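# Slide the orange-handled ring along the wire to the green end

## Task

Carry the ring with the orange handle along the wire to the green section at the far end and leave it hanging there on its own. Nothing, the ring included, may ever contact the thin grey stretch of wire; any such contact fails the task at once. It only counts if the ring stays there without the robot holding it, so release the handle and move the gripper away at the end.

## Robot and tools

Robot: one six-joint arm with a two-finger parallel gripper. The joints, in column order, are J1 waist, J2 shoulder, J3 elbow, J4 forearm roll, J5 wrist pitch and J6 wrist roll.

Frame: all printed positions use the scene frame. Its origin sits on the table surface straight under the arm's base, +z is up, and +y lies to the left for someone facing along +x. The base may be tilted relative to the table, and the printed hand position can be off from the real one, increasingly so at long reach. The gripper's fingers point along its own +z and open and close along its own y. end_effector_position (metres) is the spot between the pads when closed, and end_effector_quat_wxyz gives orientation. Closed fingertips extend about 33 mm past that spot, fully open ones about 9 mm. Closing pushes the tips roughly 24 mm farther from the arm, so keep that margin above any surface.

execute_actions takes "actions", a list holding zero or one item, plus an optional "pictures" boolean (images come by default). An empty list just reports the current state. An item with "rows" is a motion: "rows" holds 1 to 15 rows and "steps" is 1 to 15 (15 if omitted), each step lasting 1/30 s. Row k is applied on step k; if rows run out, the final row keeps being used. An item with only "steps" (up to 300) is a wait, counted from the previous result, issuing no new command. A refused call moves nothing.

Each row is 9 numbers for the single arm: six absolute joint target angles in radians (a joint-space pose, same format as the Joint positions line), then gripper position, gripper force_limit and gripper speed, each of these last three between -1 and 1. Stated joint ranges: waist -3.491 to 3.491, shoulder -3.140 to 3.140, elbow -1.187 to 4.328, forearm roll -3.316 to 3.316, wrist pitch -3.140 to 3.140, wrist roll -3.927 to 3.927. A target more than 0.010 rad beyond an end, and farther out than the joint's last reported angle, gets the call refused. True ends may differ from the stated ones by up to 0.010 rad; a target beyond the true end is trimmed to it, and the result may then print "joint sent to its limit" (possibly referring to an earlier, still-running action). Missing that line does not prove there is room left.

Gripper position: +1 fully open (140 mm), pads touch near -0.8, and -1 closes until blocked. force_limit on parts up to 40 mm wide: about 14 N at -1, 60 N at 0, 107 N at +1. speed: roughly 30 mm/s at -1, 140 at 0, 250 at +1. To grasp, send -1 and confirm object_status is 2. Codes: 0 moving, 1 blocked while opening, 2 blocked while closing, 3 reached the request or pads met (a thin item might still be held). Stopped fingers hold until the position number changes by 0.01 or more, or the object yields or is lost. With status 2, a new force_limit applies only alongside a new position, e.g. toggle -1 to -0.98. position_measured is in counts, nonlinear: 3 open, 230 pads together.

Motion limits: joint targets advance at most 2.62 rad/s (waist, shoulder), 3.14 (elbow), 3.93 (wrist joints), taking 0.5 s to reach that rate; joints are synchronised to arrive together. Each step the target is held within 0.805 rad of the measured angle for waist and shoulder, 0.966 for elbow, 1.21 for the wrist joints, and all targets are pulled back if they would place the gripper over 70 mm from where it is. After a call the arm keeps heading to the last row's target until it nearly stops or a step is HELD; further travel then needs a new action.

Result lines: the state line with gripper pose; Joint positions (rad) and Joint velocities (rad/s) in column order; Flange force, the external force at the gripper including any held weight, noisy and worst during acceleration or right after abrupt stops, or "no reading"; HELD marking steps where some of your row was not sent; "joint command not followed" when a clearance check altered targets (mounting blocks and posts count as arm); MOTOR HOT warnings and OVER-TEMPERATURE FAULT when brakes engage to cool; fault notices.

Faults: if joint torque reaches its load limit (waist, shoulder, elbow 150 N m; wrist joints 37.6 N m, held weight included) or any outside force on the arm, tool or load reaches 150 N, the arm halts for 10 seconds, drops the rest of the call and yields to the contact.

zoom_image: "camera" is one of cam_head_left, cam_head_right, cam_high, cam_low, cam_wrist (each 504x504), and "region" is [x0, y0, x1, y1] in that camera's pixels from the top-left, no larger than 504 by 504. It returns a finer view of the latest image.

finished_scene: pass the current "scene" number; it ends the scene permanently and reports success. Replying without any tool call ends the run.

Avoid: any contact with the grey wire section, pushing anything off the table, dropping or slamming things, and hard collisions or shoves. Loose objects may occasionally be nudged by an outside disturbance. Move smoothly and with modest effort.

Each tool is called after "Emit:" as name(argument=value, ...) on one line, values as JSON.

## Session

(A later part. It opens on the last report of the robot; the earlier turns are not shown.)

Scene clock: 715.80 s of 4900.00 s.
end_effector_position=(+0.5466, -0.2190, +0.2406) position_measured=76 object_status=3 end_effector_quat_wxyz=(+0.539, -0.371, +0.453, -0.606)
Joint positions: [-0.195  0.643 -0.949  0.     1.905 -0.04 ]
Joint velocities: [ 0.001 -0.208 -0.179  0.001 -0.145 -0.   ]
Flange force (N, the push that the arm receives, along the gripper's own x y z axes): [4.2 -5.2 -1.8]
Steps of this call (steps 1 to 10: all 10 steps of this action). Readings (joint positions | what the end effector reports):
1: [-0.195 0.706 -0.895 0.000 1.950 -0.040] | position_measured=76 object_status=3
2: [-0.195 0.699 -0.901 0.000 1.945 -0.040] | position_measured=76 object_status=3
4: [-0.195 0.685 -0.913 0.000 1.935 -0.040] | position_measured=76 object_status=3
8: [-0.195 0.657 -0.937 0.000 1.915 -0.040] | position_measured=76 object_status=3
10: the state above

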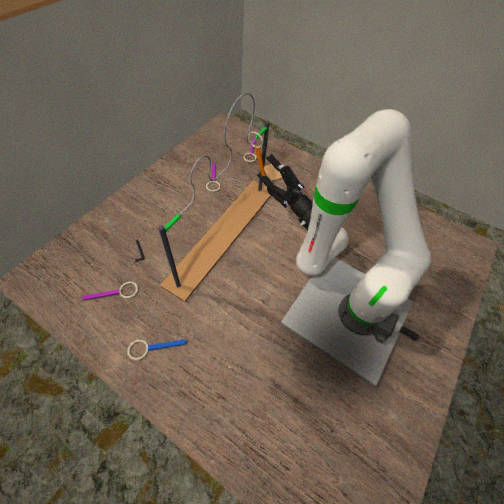

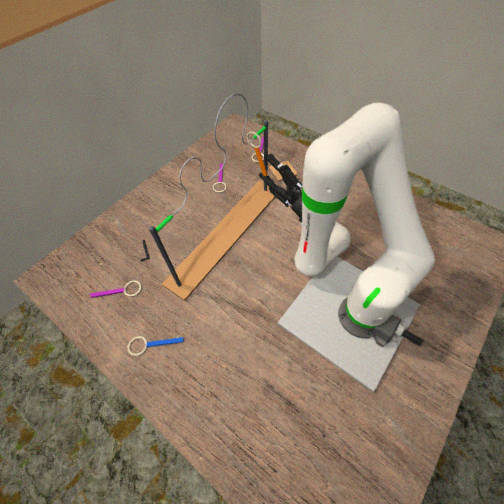

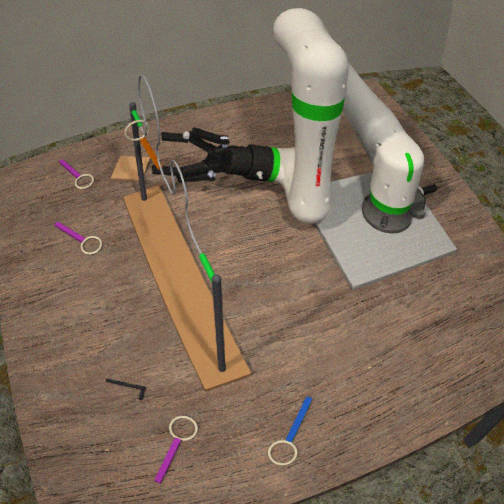

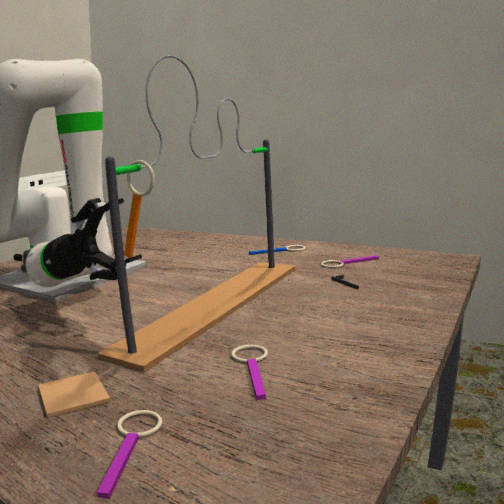

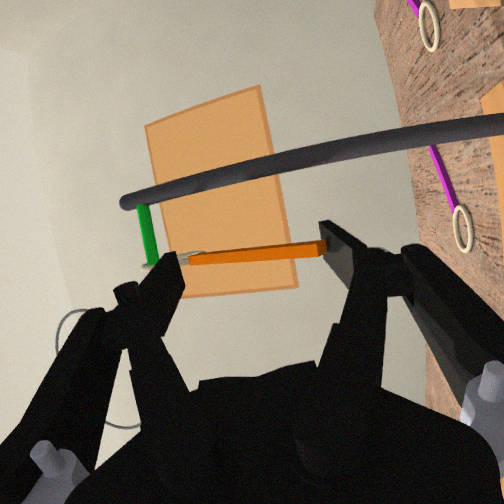

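Emit:
execute_actions(actions=[])

Emit:
zoom_image(camera="cam_low", region=[100, 150, 170, 210])

Emit:
zoom_image(camera="cam_high", region=[110, 95, 210, 195])

Emit:
zoom_image(camera="cam_wrist", region=[110, 180, 230, 300])

Emit:
zoom_image(camera="cam_head_right", region=[235, 115, 295, 185])

Scene clock: 738.97 s of 4900.00 s.
end_effector_position=(+0.5416, -0.2182, +0.2417) position_measured=76 object_status=3 end_effector_quat_wxyz=(+0.536, -0.374, +0.457, -0.603)
Joint positions: [-0.196  0.619 -0.97   0.     1.889 -0.04 ]
Joint velocities: [-0.    -0.001  0.     0.001  0.    -0.   ]
Flange force (N, the push that the arm receives, along the gripper's own x y z axes): [4.2 0.7 -4.3]
Steps of this call (steps 1 to 30: the robot went on to your last target; steps 31 to 90: nothing new was sent; then 20.17 s passed at rest). Readings (joint positions | what the end effector reports):
1: [-0.195 0.636 -0.955 0.000 1.900 -0.040] | position_measured=76 object_status=3
2: [-0.196 0.629 -0.961 0.000 1.896 -0.040] | position_measured=76 object_status=3
4: [-0.196 0.620 -0.969 0.000 1.890 -0.040] | position_measured=76 object_status=3
8: [-0.196 0.619 -0.970 0.000 1.889 -0.040] | position_measured=76 object_status=3
90: the state above
The arm was judged still, so your last target was given up. Only a new action makes it travel on or press farther. Fingers that are still opening or closing keep moving.

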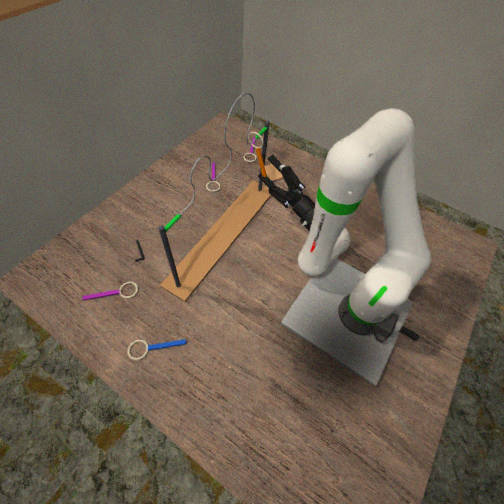

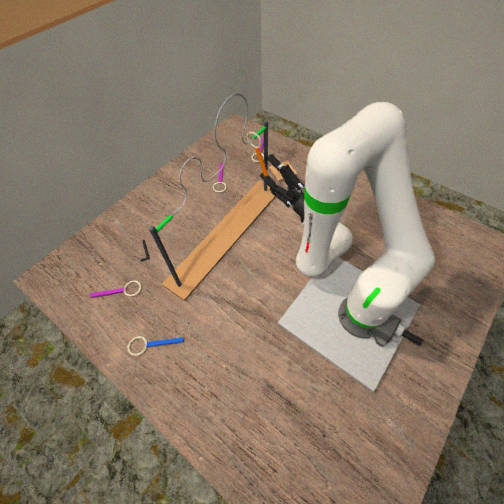

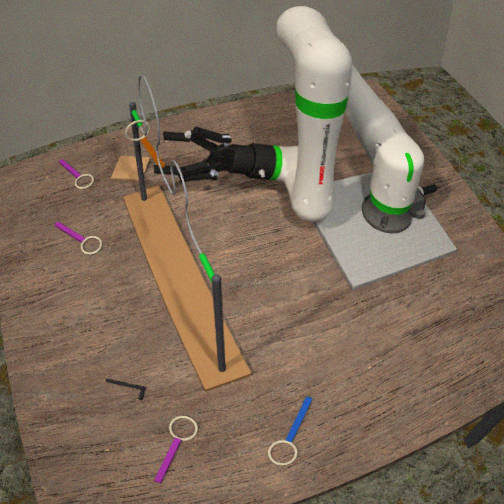

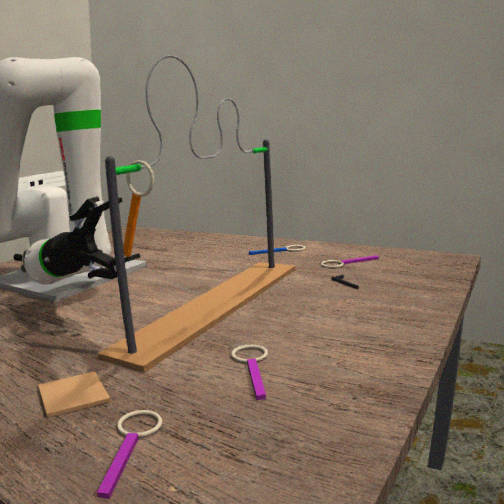

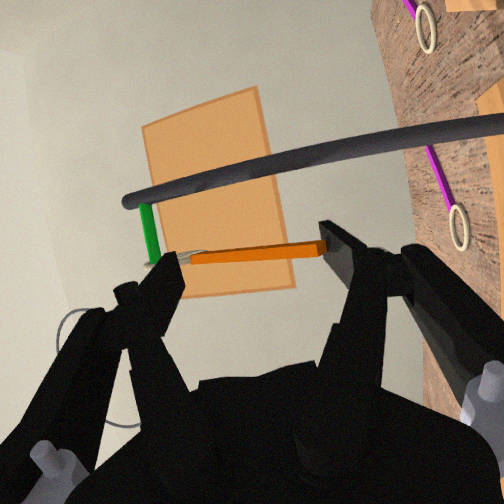

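Region (100, 150, 170, 210) of cam_low's 504x504 image, scaled by 7.200, with more detail than that image has; it fills the top 432 rows of this view, and the rest is white.

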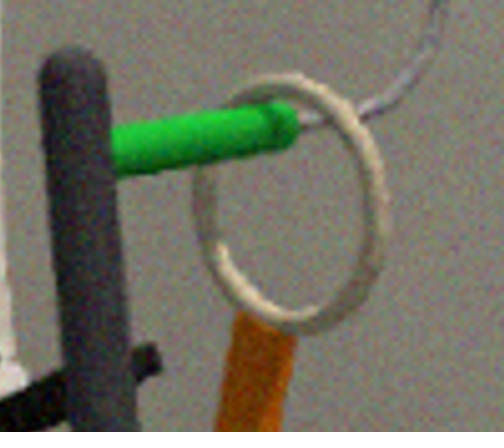

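Region (110, 95, 210, 195) of cam_high's 504x504 image, scaled by 5.040, with more detail than that image has.

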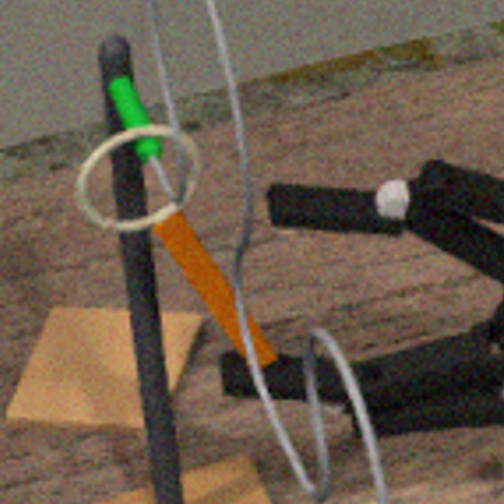

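Region (110, 180, 230, 300) of cam_wrist's 504x504 image, scaled by 4.200, with more detail than that image has.

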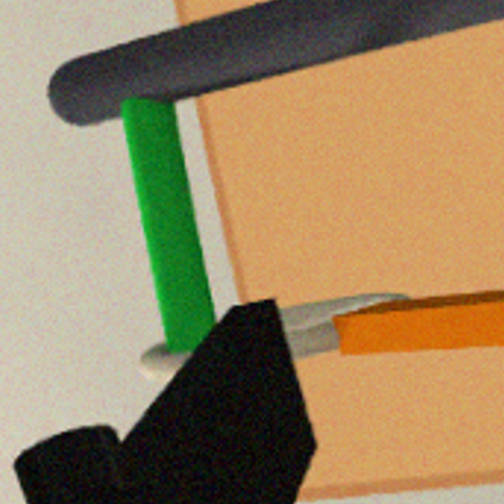

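Region (235, 115, 295, 185) of cam_head_right's 504x504 image, scaled by 7.200, with more detail than that image has; it fills the left 432 columns of this view, and the rest is white.

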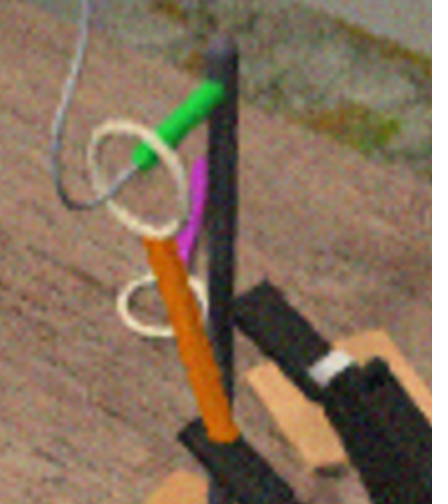

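Emit:
execute_actions(actions=[{"rows": [[-0.1948,0.6190,-0.9699,0,1.8889,-0.040,0.42,0,-1],[-0.1934,0.6190,-0.9703,0,1.8894,-0.040,0.42,0,-1],[-0.1914,0.6190,-0.9709,0,1.8900,-0.040,0.42,0,-1],[-0.1890,0.6191,-0.9717,0,1.8908,-0.040,0.42,0,-1],[-0.1864,0.6191,-0.9725,0,1.8916,-0.040,0.42,0,-1],[-0.1838,0.6191,-0.9733,0,1.8924,-0.040,0.42,0,-1],[-0.1812,0.6191,-0.9740,0,1.8932,-0.040,0.42,0,-1],[-0.1786,0.6192,-0.9748,0,1.8940,-0.040,0.42,0,-1],[-0.1760,0.6192,-0.9756,0,1.8949,-0.040,0.42,0,-1],[-0.1738,0.6192,-0.9763,0,1.8956,-0.040,0.42,0,-1],[-0.1720,0.6192,-0.9768,0,1.8961,-0.040,0.42,0,-1],[-0.1710,0.6192,-0.9771,0,1.8964,-0.040,0.42,0,-1],[-0.1705,0.6192,-0.9773,0,1.8966,-0.040,0.42,0,-1]], "steps": 15}], pictures=false)

Emit:
execute_actions(actions=[{"steps": 10}])

Emit:
zoom_image(camera="cam_low", region=[100, 150, 170, 210])

Emit:
zoom_image(camera="cam_high", region=[110, 95, 210, 195])

Emit:
zoom_image(camera="cam_wrist", region=[110, 170, 350, 300])

Scene clock: 770.60 s of 4900.00 s.
end_effector_position=(+0.5437, -0.2042, +0.2418) position_measured=76 object_status=3 end_effector_quat_wxyz=(+0.543, -0.380, +0.452, -0.597)
Joint positions: [-0.171  0.619 -0.977 -0.     1.897 -0.04 ]
Joint velocities: [ 0.006 -0.    -0.001 -0.001  0.002  0.   ]
Flange force (N, the push that the arm receives, along the gripper's own x y z axes): [3.9 -2.1 -5.1]
Steps of this call (steps 1 to 90: nothing new was sent; then 28.13 s passed at rest; steps 91 to 105: all 15 steps of this action). Readings (joint positions | what the end effector reports):
91: [-0.195 0.619 -0.970 -0.000 1.889 -0.040] | position_measured=76 object_status=3
92: [-0.195 0.619 -0.970 -0.000 1.889 -0.040] | position_measured=76 object_status=3
94: [-0.192 0.619 -0.971 -0.000 1.889 -0.040] | position_measured=76 object_status=3
98: [-0.183 0.619 -0.974 -0.000 1.893 -0.040] | position_measured=76 object_status=3
105: the state above

Scene clock: 770.93 s of 4900.00 s.
end_effector_position=(+0.5437, -0.2041, +0.2418) position_measured=76 object_status=3 end_effector_quat_wxyz=(+0.544, -0.380, +0.452, -0.597)
Joint positions: [-0.171  0.619 -0.977 -0.     1.897 -0.04 ]
Joint velocities: [-0.002 -0.001  0.     0.001 -0.    -0.   ]
Flange force (N, the push that the arm receives, along the gripper's own x y z axes): [6.7 -1.9 -4.1]
Steps of this call (steps 1 to 10: the robot went on to your last target). Readings (joint positions | what the end effector reports):
1: [-0.171 0.619 -0.977 -0.000 1.897 -0.040] | position_measured=76 object_status=3
2: [-0.171 0.619 -0.977 -0.000 1.897 -0.040] | position_measured=76 object_status=3
4: [-0.171 0.619 -0.977 -0.000 1.897 -0.040] | position_measured=76 object_status=3
8: [-0.171 0.619 -0.977 -0.000 1.897 -0.040] | position_measured=76 object_status=3
10: the state above

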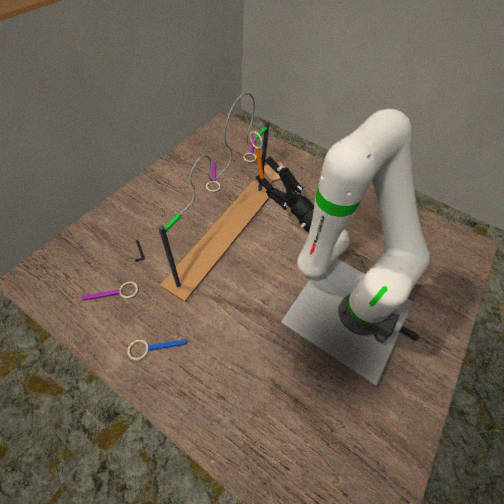

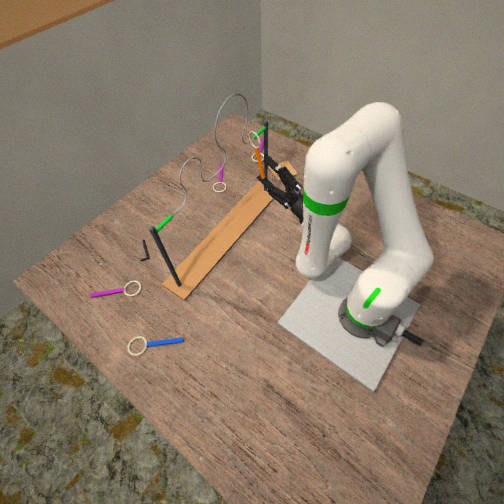

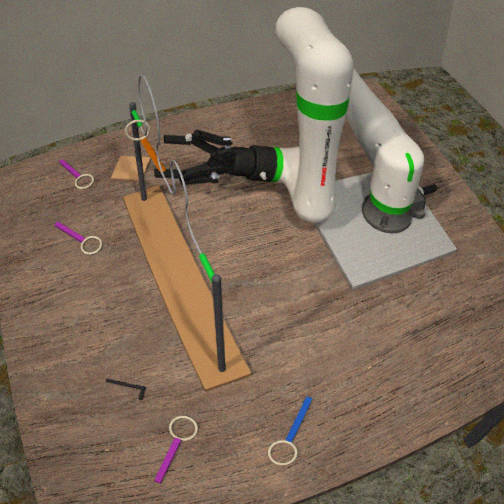

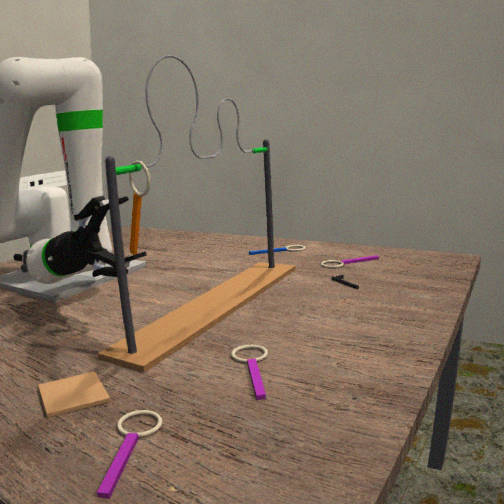

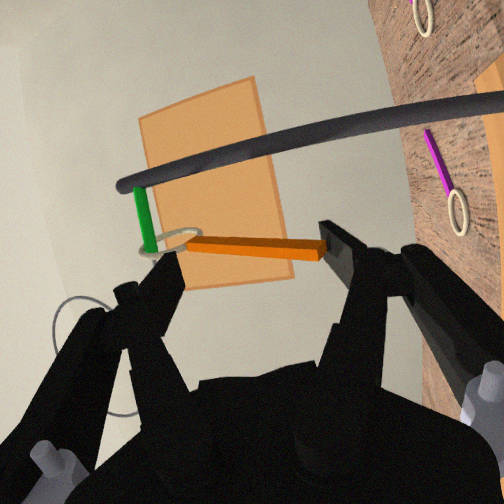

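Region (100, 150, 170, 210) of cam_low's 504x504 image, scaled by 7.200, with more detail than that image has; it fills the top 432 rows of this view, and the rest is white.

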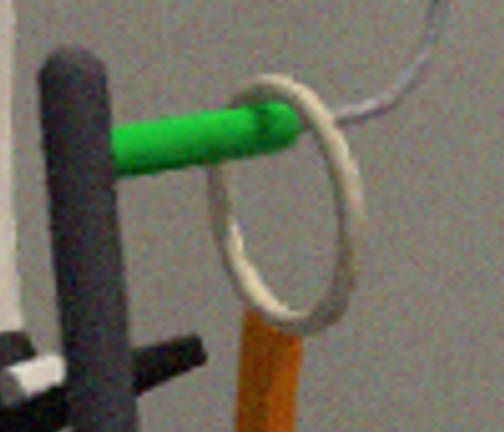

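Region (110, 95, 210, 195) of cam_high's 504x504 image, scaled by 5.040, with more detail than that image has.

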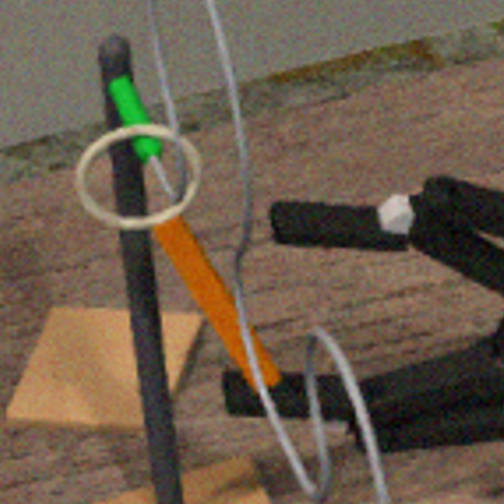

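Region (110, 170, 350, 300) of cam_wrist's 504x504 image, scaled by 2.100, with more detail than that image has; it fills the top 273 rows of this view, and the rest is white.

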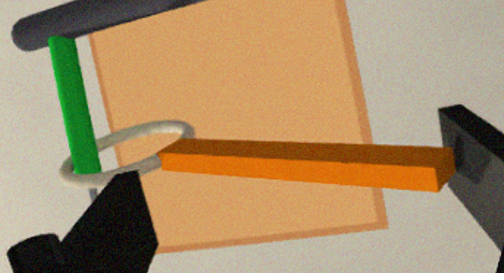

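Emit:
execute_actions(actions=[{"rows": [[-0.1705,0.6165,-0.9804,0,1.8969,-0.040,0.42,0,-1],[-0.1705,0.6118,-0.9856,0,1.8975,-0.040,0.42,0,-1],[-0.1705,0.6056,-0.9926,0,1.8982,-0.040,0.42,0,-1],[-0.1705,0.5993,-0.9996,0,1.8989,-0.040,0.42,0,-1],[-0.1705,0.5930,-1.0067,0,1.8997,-0.040,0.42,0,-1],[-0.1705,0.5866,-1.0138,0,1.9004,-0.040,0.42,0,-1],[-0.1705,0.5802,-1.0210,0,1.9012,-0.040,0.42,0,-1],[-0.1705,0.5727,-1.0275,0,1.9001,-0.040,0.42,0,-1],[-0.1705,0.5651,-1.0339,0,1.8990,-0.040,0.42,0,-1],[-0.1705,0.5576,-1.0404,0,1.8979,-0.040,0.42,0,-1],[-0.1705,0.5500,-1.0468,0,1.8968,-0.040,0.42,0,-1],[-0.1705,0.5425,-1.0533,0,1.8957,-0.040,0.42,0,-1],[-0.1705,0.5355,-1.0593,0,1.8947,-0.040,0.42,0,-1],[-0.1705,0.5298,-1.0641,0,1.8939,-0.040,0.42,0,-1],[-0.1705,0.5263,-1.0671,0,1.8934,-0.040,0.42,0,-1]], "steps": 15}], pictures=false)

Emit:
execute_actions(actions=[{"steps": 12}])

Emit:
zoom_image(camera="cam_low", region=[100, 150, 170, 210])

Emit:
zoom_image(camera="cam_high", region=[110, 95, 210, 195])

Emit:
zoom_image(camera="cam_wrist", region=[110, 160, 350, 290])

Scene clock: 807.43 s of 4900.00 s.
end_effector_position=(+0.5160, -0.2004, +0.2601) position_measured=76 object_status=3 end_effector_quat_wxyz=(+0.544, -0.380, +0.452, -0.597)
Joint positions: [-0.17   0.536 -1.059 -0.     1.895 -0.04 ]
Joint velocities: [-0.002 -0.189 -0.159 -0.    -0.027 -0.   ]
Flange force (N, the push that the arm receives, along the gripper's own x y z axes): [6.4 -6.6 -5.2]
Steps of this call (steps 1 to 15: the robot went on to your last target; steps 16 to 90: nothing new was sent; then 33.00 s passed at rest; steps 91 to 105: all 15 steps of this action). Readings (joint positions | what the end effector reports):
91: [-0.170 0.619 -0.978 -0.000 1.897 -0.040] | position_measured=76 object_status=3
92: [-0.170 0.618 -0.979 -0.000 1.897 -0.040] | position_measured=76 object_status=3
94: [-0.170 0.610 -0.988 -0.000 1.898 -0.040] | position_measured=76 object_status=3
98: [-0.170 0.586 -1.014 -0.000 1.900 -0.040] | position_measured=76 object_status=3
105: the state above

Scene clock: 807.83 s of 4900.00 s.
end_effector_position=(+0.5131, -0.2000, +0.2621) position_measured=76 object_status=3 end_effector_quat_wxyz=(+0.544, -0.380, +0.452, -0.597)
Joint positions: [-0.17   0.526 -1.067 -0.     1.893 -0.04 ]
Joint velocities: [-0.001  0.001 -0.001  0.001 -0.    -0.   ]
Flange force (N, the push that the arm receives, along the gripper's own x y z axes): [9.7 -4.6 -2.8]
Steps of this call (steps 1 to 12: the robot went on to your last target). Readings (joint positions | what the end effector reports):
1: [-0.170 0.531 -1.063 -0.000 1.894 -0.040] | position_measured=76 object_status=3
2: [-0.170 0.528 -1.066 -0.000 1.894 -0.040] | position_measured=76 object_status=3
4: [-0.170 0.526 -1.067 -0.000 1.893 -0.040] | position_measured=76 object_status=3
8: [-0.170 0.526 -1.067 -0.000 1.893 -0.040] | position_measured=76 object_status=3
12: the state above

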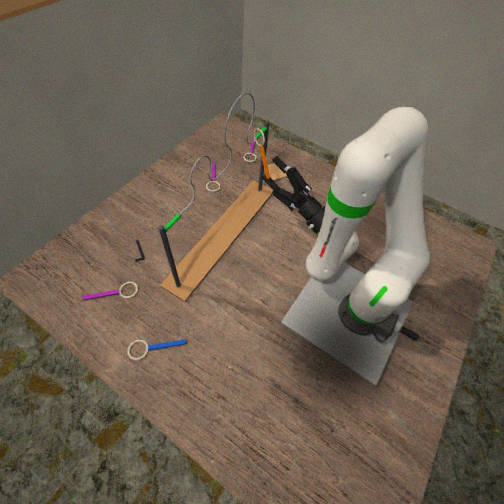

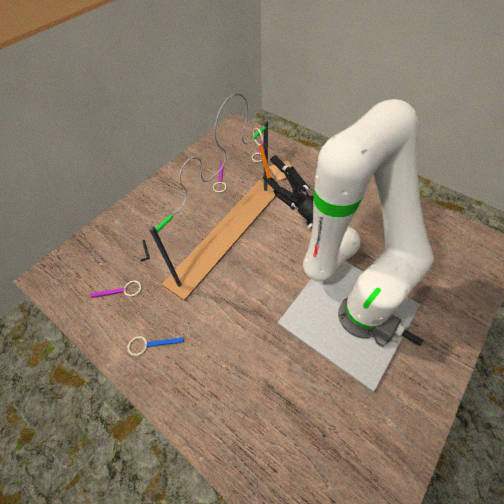

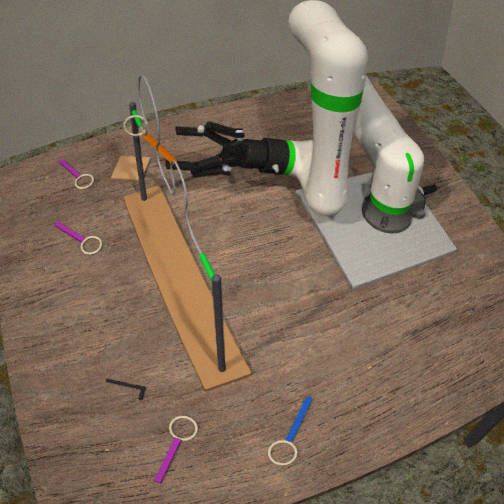

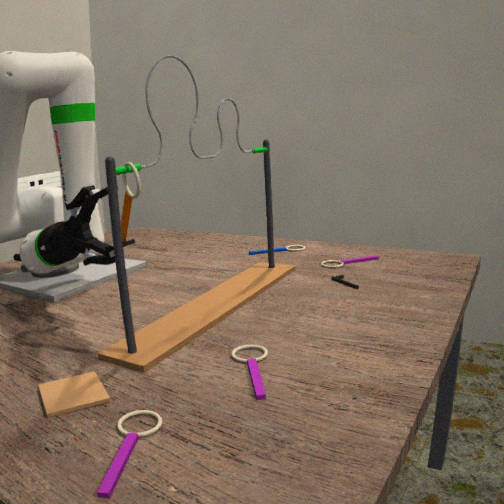

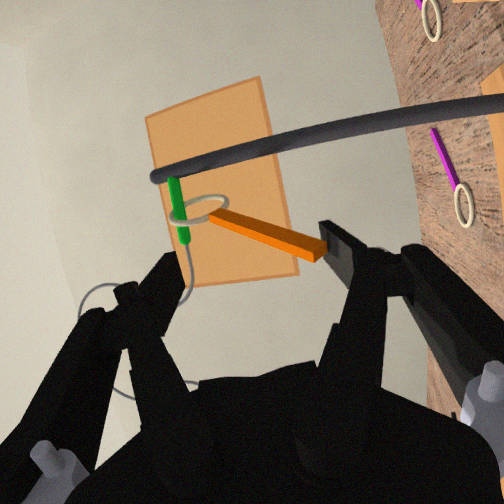

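Region (100, 150, 170, 210) of cam_low's 504x504 image, scaled by 7.200, with more detail than that image has; it fills the top 432 rows of this view, and the rest is white.

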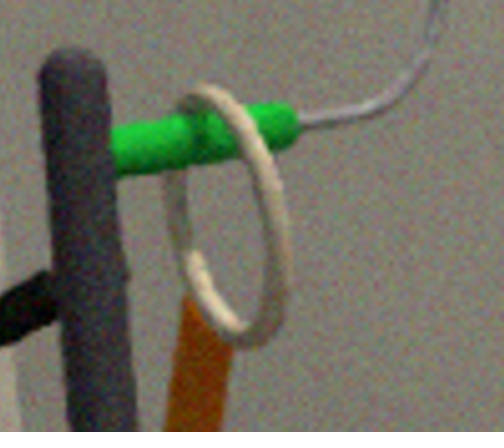

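Region (110, 95, 210, 195) of cam_high's 504x504 image, scaled by 5.040, with more detail than that image has.

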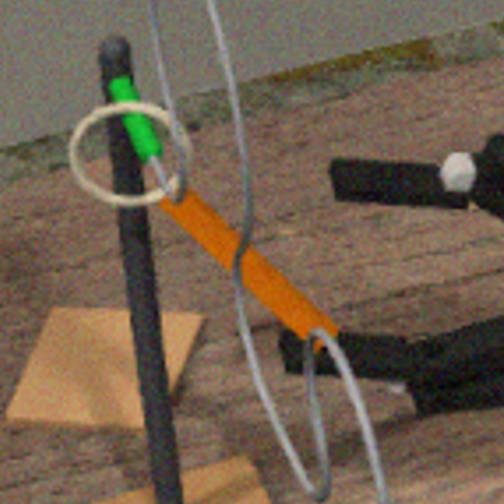

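Region (110, 160, 350, 290) of cam_wrist's 504x504 image, scaled by 2.100, with more detail than that image has; it fills the top 273 rows of this view, and the rest is white.

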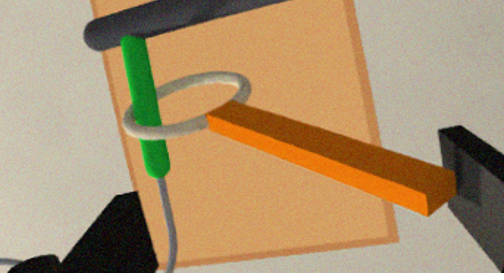

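Emit:
execute_actions(actions=[{"rows": [[-0.1724,0.5263,-1.0671,0,1.8934,-0.040,0.42,0,-1],[-0.1761,0.5263,-1.0671,0,1.8934,-0.040,0.42,0,-1],[-0.1810,0.5263,-1.0671,0,1.8934,-0.040,0.42,0,-1],[-0.1866,0.5263,-1.0671,0,1.8934,-0.040,0.42,0,-1],[-0.1928,0.5263,-1.0671,0,1.8934,-0.040,0.42,0,-1],[-0.1990,0.5263,-1.0671,0,1.8934,-0.040,0.42,0,-1],[-0.2052,0.5263,-1.0671,0,1.8934,-0.040,0.42,0,-1],[-0.2114,0.5263,-1.0671,0,1.8934,-0.040,0.42,0,-1],[-0.2176,0.5263,-1.0671,0,1.8934,-0.040,0.42,0,-1],[-0.2232,0.5263,-1.0671,0,1.8934,-0.040,0.42,0,-1],[-0.2282,0.5223,-1.0682,0,1.8905,-0.040,0.42,0,-1],[-0.2313,0.5156,-1.0700,0,1.8856,-0.040,0.42,0,-1],[-0.2325,0.5062,-1.0725,0,1.8788,-0.040,0.42,0,-1],[-0.2325,0.4942,-1.0758,0,1.8700,-0.040,0.42,0,-1],[-0.2325,0.4815,-1.0793,0,1.8608,-0.040,0.42,0,-1]], "steps": 15}], pictures=false)

Emit:
execute_actions(actions=[{"rows": [[-0.2325,0.4688,-1.0827,0,1.8515,-0.040,0.42,0,-1],[-0.2325,0.4561,-1.0862,0,1.8423,-0.040,0.42,0,-1],[-0.2325,0.4434,-1.0896,0,1.8330,-0.040,0.42,0,-1],[-0.2325,0.4307,-1.0931,0,1.8238,-0.040,0.42,0,-1],[-0.2325,0.4180,-1.0965,0,1.8145,-0.040,0.42,0,-1],[-0.2325,0.4065,-1.0996,0,1.8061,-0.040,0.42,0,-1],[-0.2325,0.3975,-1.1021,0,1.7996,-0.040,0.42,0,-1],[-0.2325,0.3926,-1.1034,0,1.7960,-0.040,0.42,0,-1]], "steps": 15}])

Emit:
zoom_image(camera="cam_low", region=[70, 150, 170, 250])

Emit:
zoom_image(camera="cam_high", region=[110, 85, 220, 185])

Emit:
zoom_image(camera="cam_wrist", region=[140, 170, 380, 300])

Scene clock: 850.30 s of 4900.00 s.
end_effector_position=(+0.4990, -0.2309, +0.2661) position_measured=76 object_status=3 end_effector_quat_wxyz=(+0.525, -0.366, +0.464, -0.613)
Joint positions: [-0.232  0.505 -1.073  0.     1.878 -0.04 ]
Joint velocities: [-0.025 -0.268 -0.072 -0.    -0.193  0.   ]
Flange force (N, the push that the arm receives, along the gripper's own x y z axes): [6.4 5.0 -7.3]
Steps of this call (steps 1 to 15: the robot went on to your last target; steps 16 to 90: nothing new was sent; then 38.97 s passed at rest; steps 91 to 105: all 15 steps of this action). Readings (joint positions | what the end effector reports):
91: [-0.171 0.526 -1.067 0.000 1.893 -0.040] | position_measured=76 object_status=3
92: [-0.172 0.526 -1.067 0.000 1.893 -0.040] | position_measured=76 object_status=3
94: [-0.178 0.526 -1.067 0.000 1.893 -0.040] | position_measured=76 object_status=3
98: [-0.200 0.526 -1.067 0.000 1.893 -0.040] | position_measured=76 object_status=3
105: the state above

Scene clock: 850.80 s of 4900.00 s.
end_effector_position=(+0.4924, -0.2301, +0.2873) position_measured=76 object_status=3 end_effector_quat_wxyz=(+0.525, -0.365, +0.464, -0.613)
Joint positions: [-0.233  0.393 -1.103  0.     1.796 -0.04 ]
Joint velocities: [ 0.001 -0.    -0.    -0.    -0.    -0.   ]
Flange force (N, the push that the arm receives, along the gripper's own x y z axes): [8.6 -1.8 -4.5]
Steps of this call (steps 1 to 15: all 15 steps of this action). Readings (joint positions | what the end effector reports):
1: [-0.232 0.496 -1.075 0.000 1.871 -0.040] | position_measured=76 object_status=3
2: [-0.232 0.485 -1.078 0.000 1.863 -0.040] | position_measured=76 object_status=3
4: [-0.232 0.461 -1.085 0.000 1.846 -0.040] | position_measured=76 object_status=3
8: [-0.232 0.413 -1.098 0.000 1.811 -0.040] | position_measured=76 object_status=3
15: the state above

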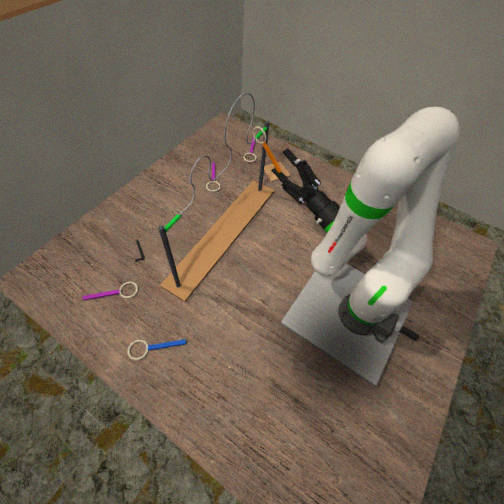

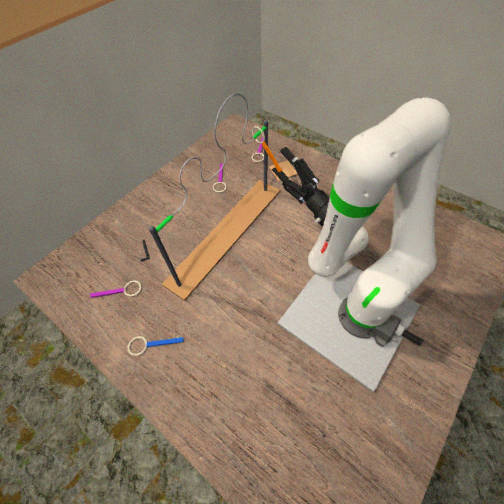

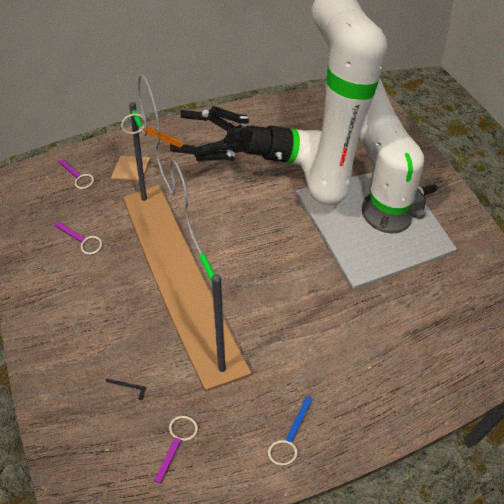

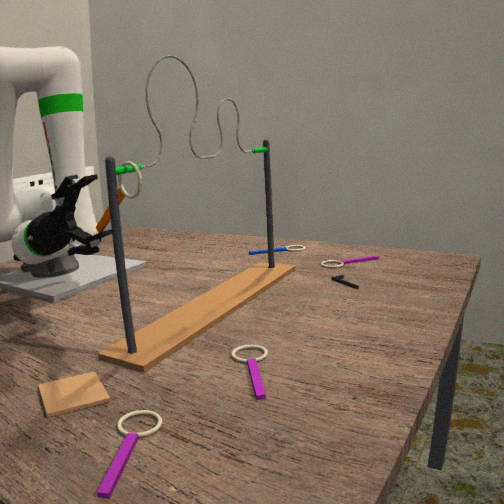

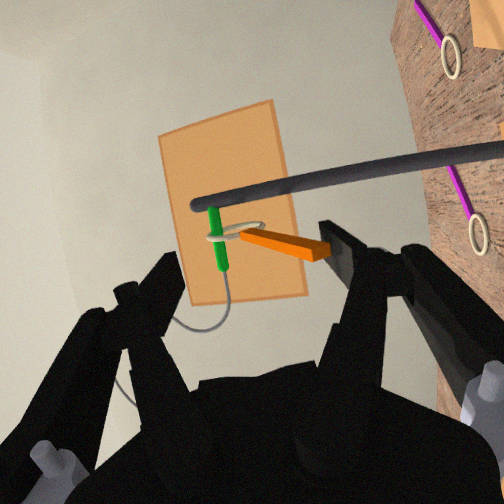

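Region (70, 150, 170, 250) of cam_low's 504x504 image, scaled by 5.040, with more detail than that image has.

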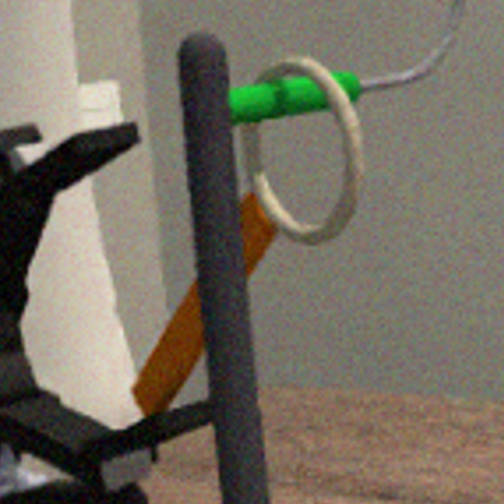

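Region (110, 85, 220, 185) of cam_high's 504x504 image, scaled by 4.582, with more detail than that image has; it fills the top 458 rows of this view, and the rest is white.

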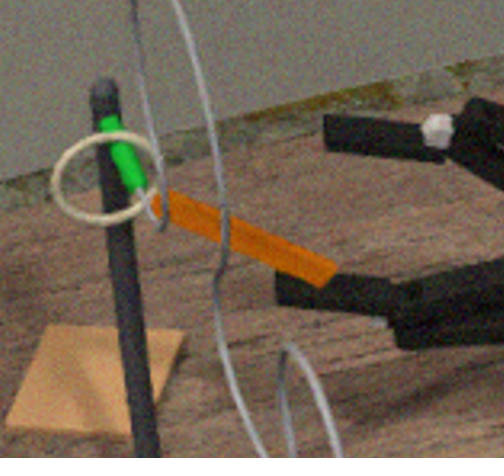

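Region (140, 170, 380, 300) of cam_wrist's 504x504 image, scaled by 2.100, with more detail than that image has; it fills the top 273 rows of this view, and the rest is white.

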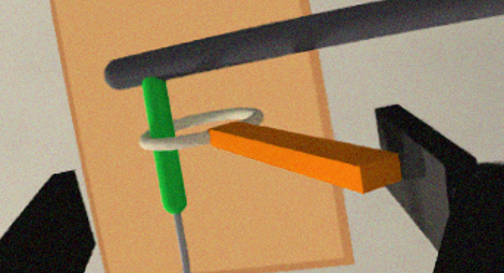

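Emit:
execute_actions(actions=[{"rows": [[-0.2325,0.3878,-1.1039,0,1.7917,-0.040,0.42,0,-1],[-0.2325,0.3782,-1.1049,0,1.7831,-0.040,0.42,0,-1],[-0.2325,0.3654,-1.1063,0,1.7717,-0.040,0.42,0,-1],[-0.2325,0.3518,-1.1077,0,1.7595,-0.040,0.42,0,-1],[-0.2325,0.3383,-1.1091,0,1.7474,-0.040,0.42,0,-1],[-0.2325,0.3247,-1.1105,0,1.7352,-0.040,0.42,0,-1],[-0.2325,0.3111,-1.1120,0,1.7231,-0.040,0.42,0,-1],[-0.2325,0.2975,-1.1134,0,1.7109,-0.040,0.42,0,-1],[-0.2325,0.2839,-1.1148,0,1.6988,-0.040,0.42,0,-1],[-0.2325,0.2704,-1.1163,0,1.6866,-0.040,0.42,0,-1],[-0.2325,0.2568,-1.1177,0,1.6745,-0.040,0.42,0,-1],[-0.2325,0.2456,-1.1189,0,1.6644,-0.040,0.42,0,-1],[-0.2325,0.2376,-1.1197,0,1.6573,-0.040,0.42,0,-1],[-0.2325,0.2328,-1.1202,0,1.6530,-0.040,0.42,0,-1]], "steps": 15}], pictures=false)

Emit:
execute_actions(actions=[{"steps": 10}])

Emit:
zoom_image(camera="cam_low", region=[60, 140, 170, 240])

Emit:
zoom_image(camera="cam_high", region=[110, 75, 230, 175])

Emit:
zoom_image(camera="cam_wrist", region=[150, 170, 390, 310])

Scene clock: 866.57 s of 4900.00 s.
end_effector_position=(+0.4910, -0.2299, +0.3147) position_measured=76 object_status=3 end_effector_quat_wxyz=(+0.525, -0.365, +0.464, -0.613)
Joint positions: [-0.233  0.243 -1.119 -0.     1.662 -0.04 ]
Joint velocities: [-0.002 -0.255 -0.027  0.002 -0.223  0.   ]
Flange force (N, the push that the arm receives, along the gripper's own x y z axes): [8.6 -17.0 -3.1]
Steps of this call (steps 1 to 15: the robot went on to your last target; steps 16 to 90: nothing new was sent; then 12.27 s passed at rest; steps 91 to 105: all 15 steps of this action). Readings (joint positions | what the end effector reports):
91: [-0.233 0.392 -1.103 -0.000 1.796 -0.040] | position_measured=76 object_status=3
92: [-0.233 0.390 -1.104 -0.000 1.793 -0.040] | position_measured=76 object_status=3
94: [-0.233 0.376 -1.105 -0.000 1.781 -0.040] | position_measured=76 object_status=3
98: [-0.233 0.331 -1.110 -0.000 1.741 -0.040] | position_measured=76 object_status=3
105: the state above

Scene clock: 866.90 s of 4900.00 s.
end_effector_position=(+0.4907, -0.2298, +0.3164) position_measured=76 object_status=3 end_effector_quat_wxyz=(+0.525, -0.365, +0.464, -0.613)
Joint positions: [-0.233  0.233 -1.12  -0.     1.653 -0.04 ]
Joint velocities: [ 0.001 -0.     0.     0.002 -0.    -0.   ]
Flange force (N, the push that the arm receives, along the gripper's own x y z axes): [6.1 -0.5 -5.0]
Steps of this call (steps 1 to 10: the robot went on to your last target). Readings (joint positions | what the end effector reports):
1: [-0.233 0.236 -1.120 -0.000 1.656 -0.040] | position_measured=76 object_status=3
2: [-0.233 0.233 -1.120 -0.000 1.654 -0.040] | position_measured=76 object_status=3
4: [-0.233 0.233 -1.120 -0.000 1.653 -0.040] | position_measured=76 object_status=3
8: [-0.233 0.233 -1.120 -0.000 1.653 -0.040] | position_measured=76 object_status=3
10: the state above

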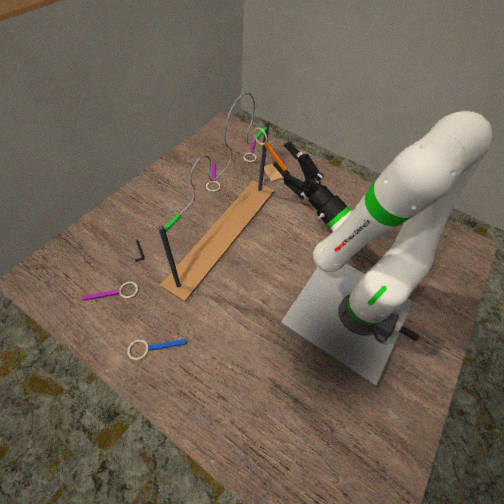

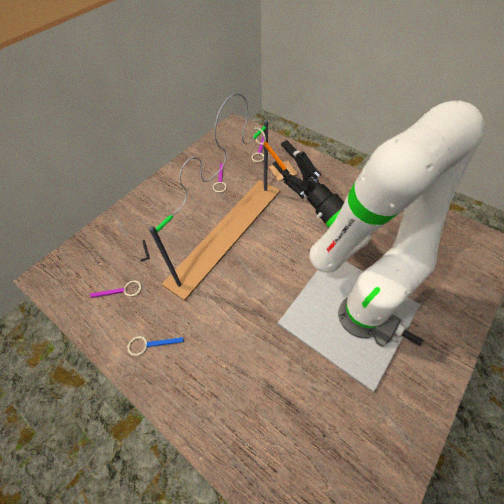

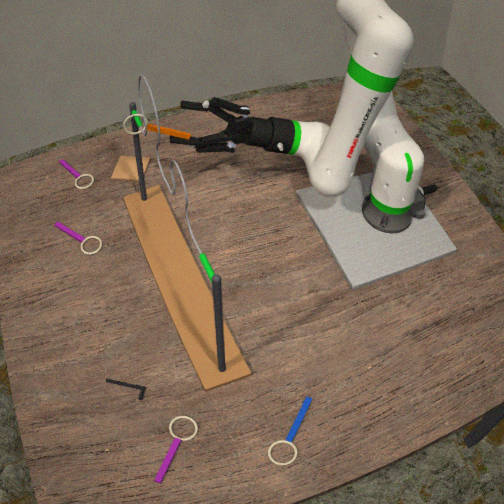

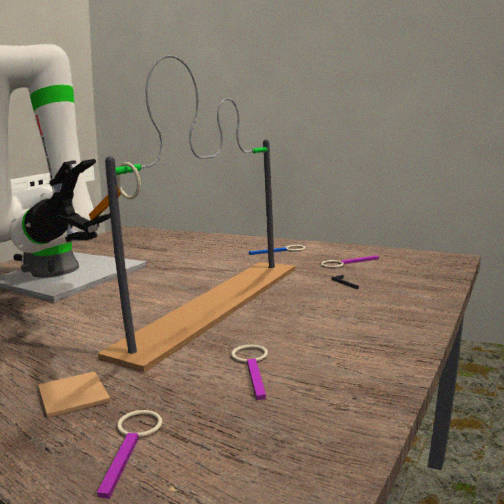

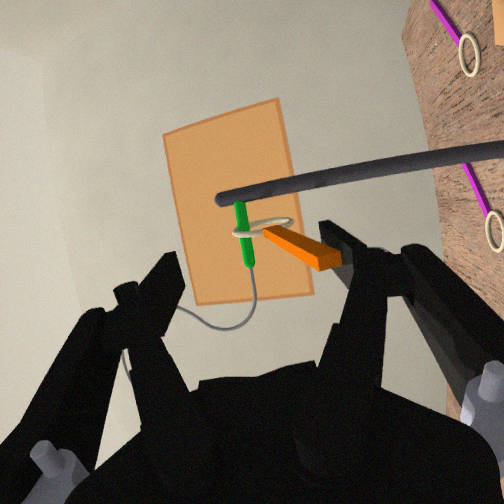

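Region (60, 140, 170, 240) of cam_low's 504x504 image, scaled by 4.582, with more detail than that image has; it fills the top 458 rows of this view, and the rest is white.

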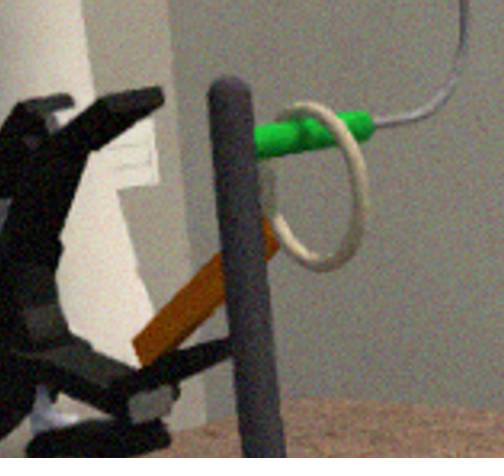

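Region (110, 75, 230, 175) of cam_high's 504x504 image, scaled by 4.200, with more detail than that image has.

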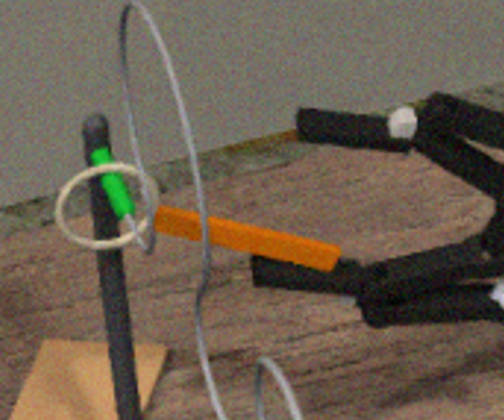

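Region (150, 170, 390, 310) of cam_wrist's 504x504 image, scaled by 2.100, with more detail than that image has; it fills the top 294 rows of this view, and the rest is white.

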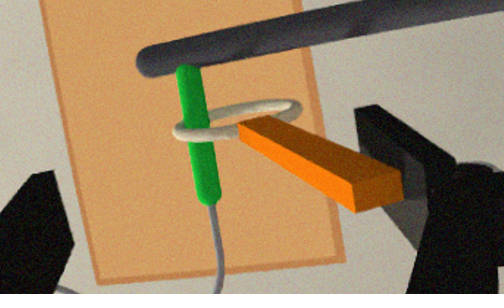

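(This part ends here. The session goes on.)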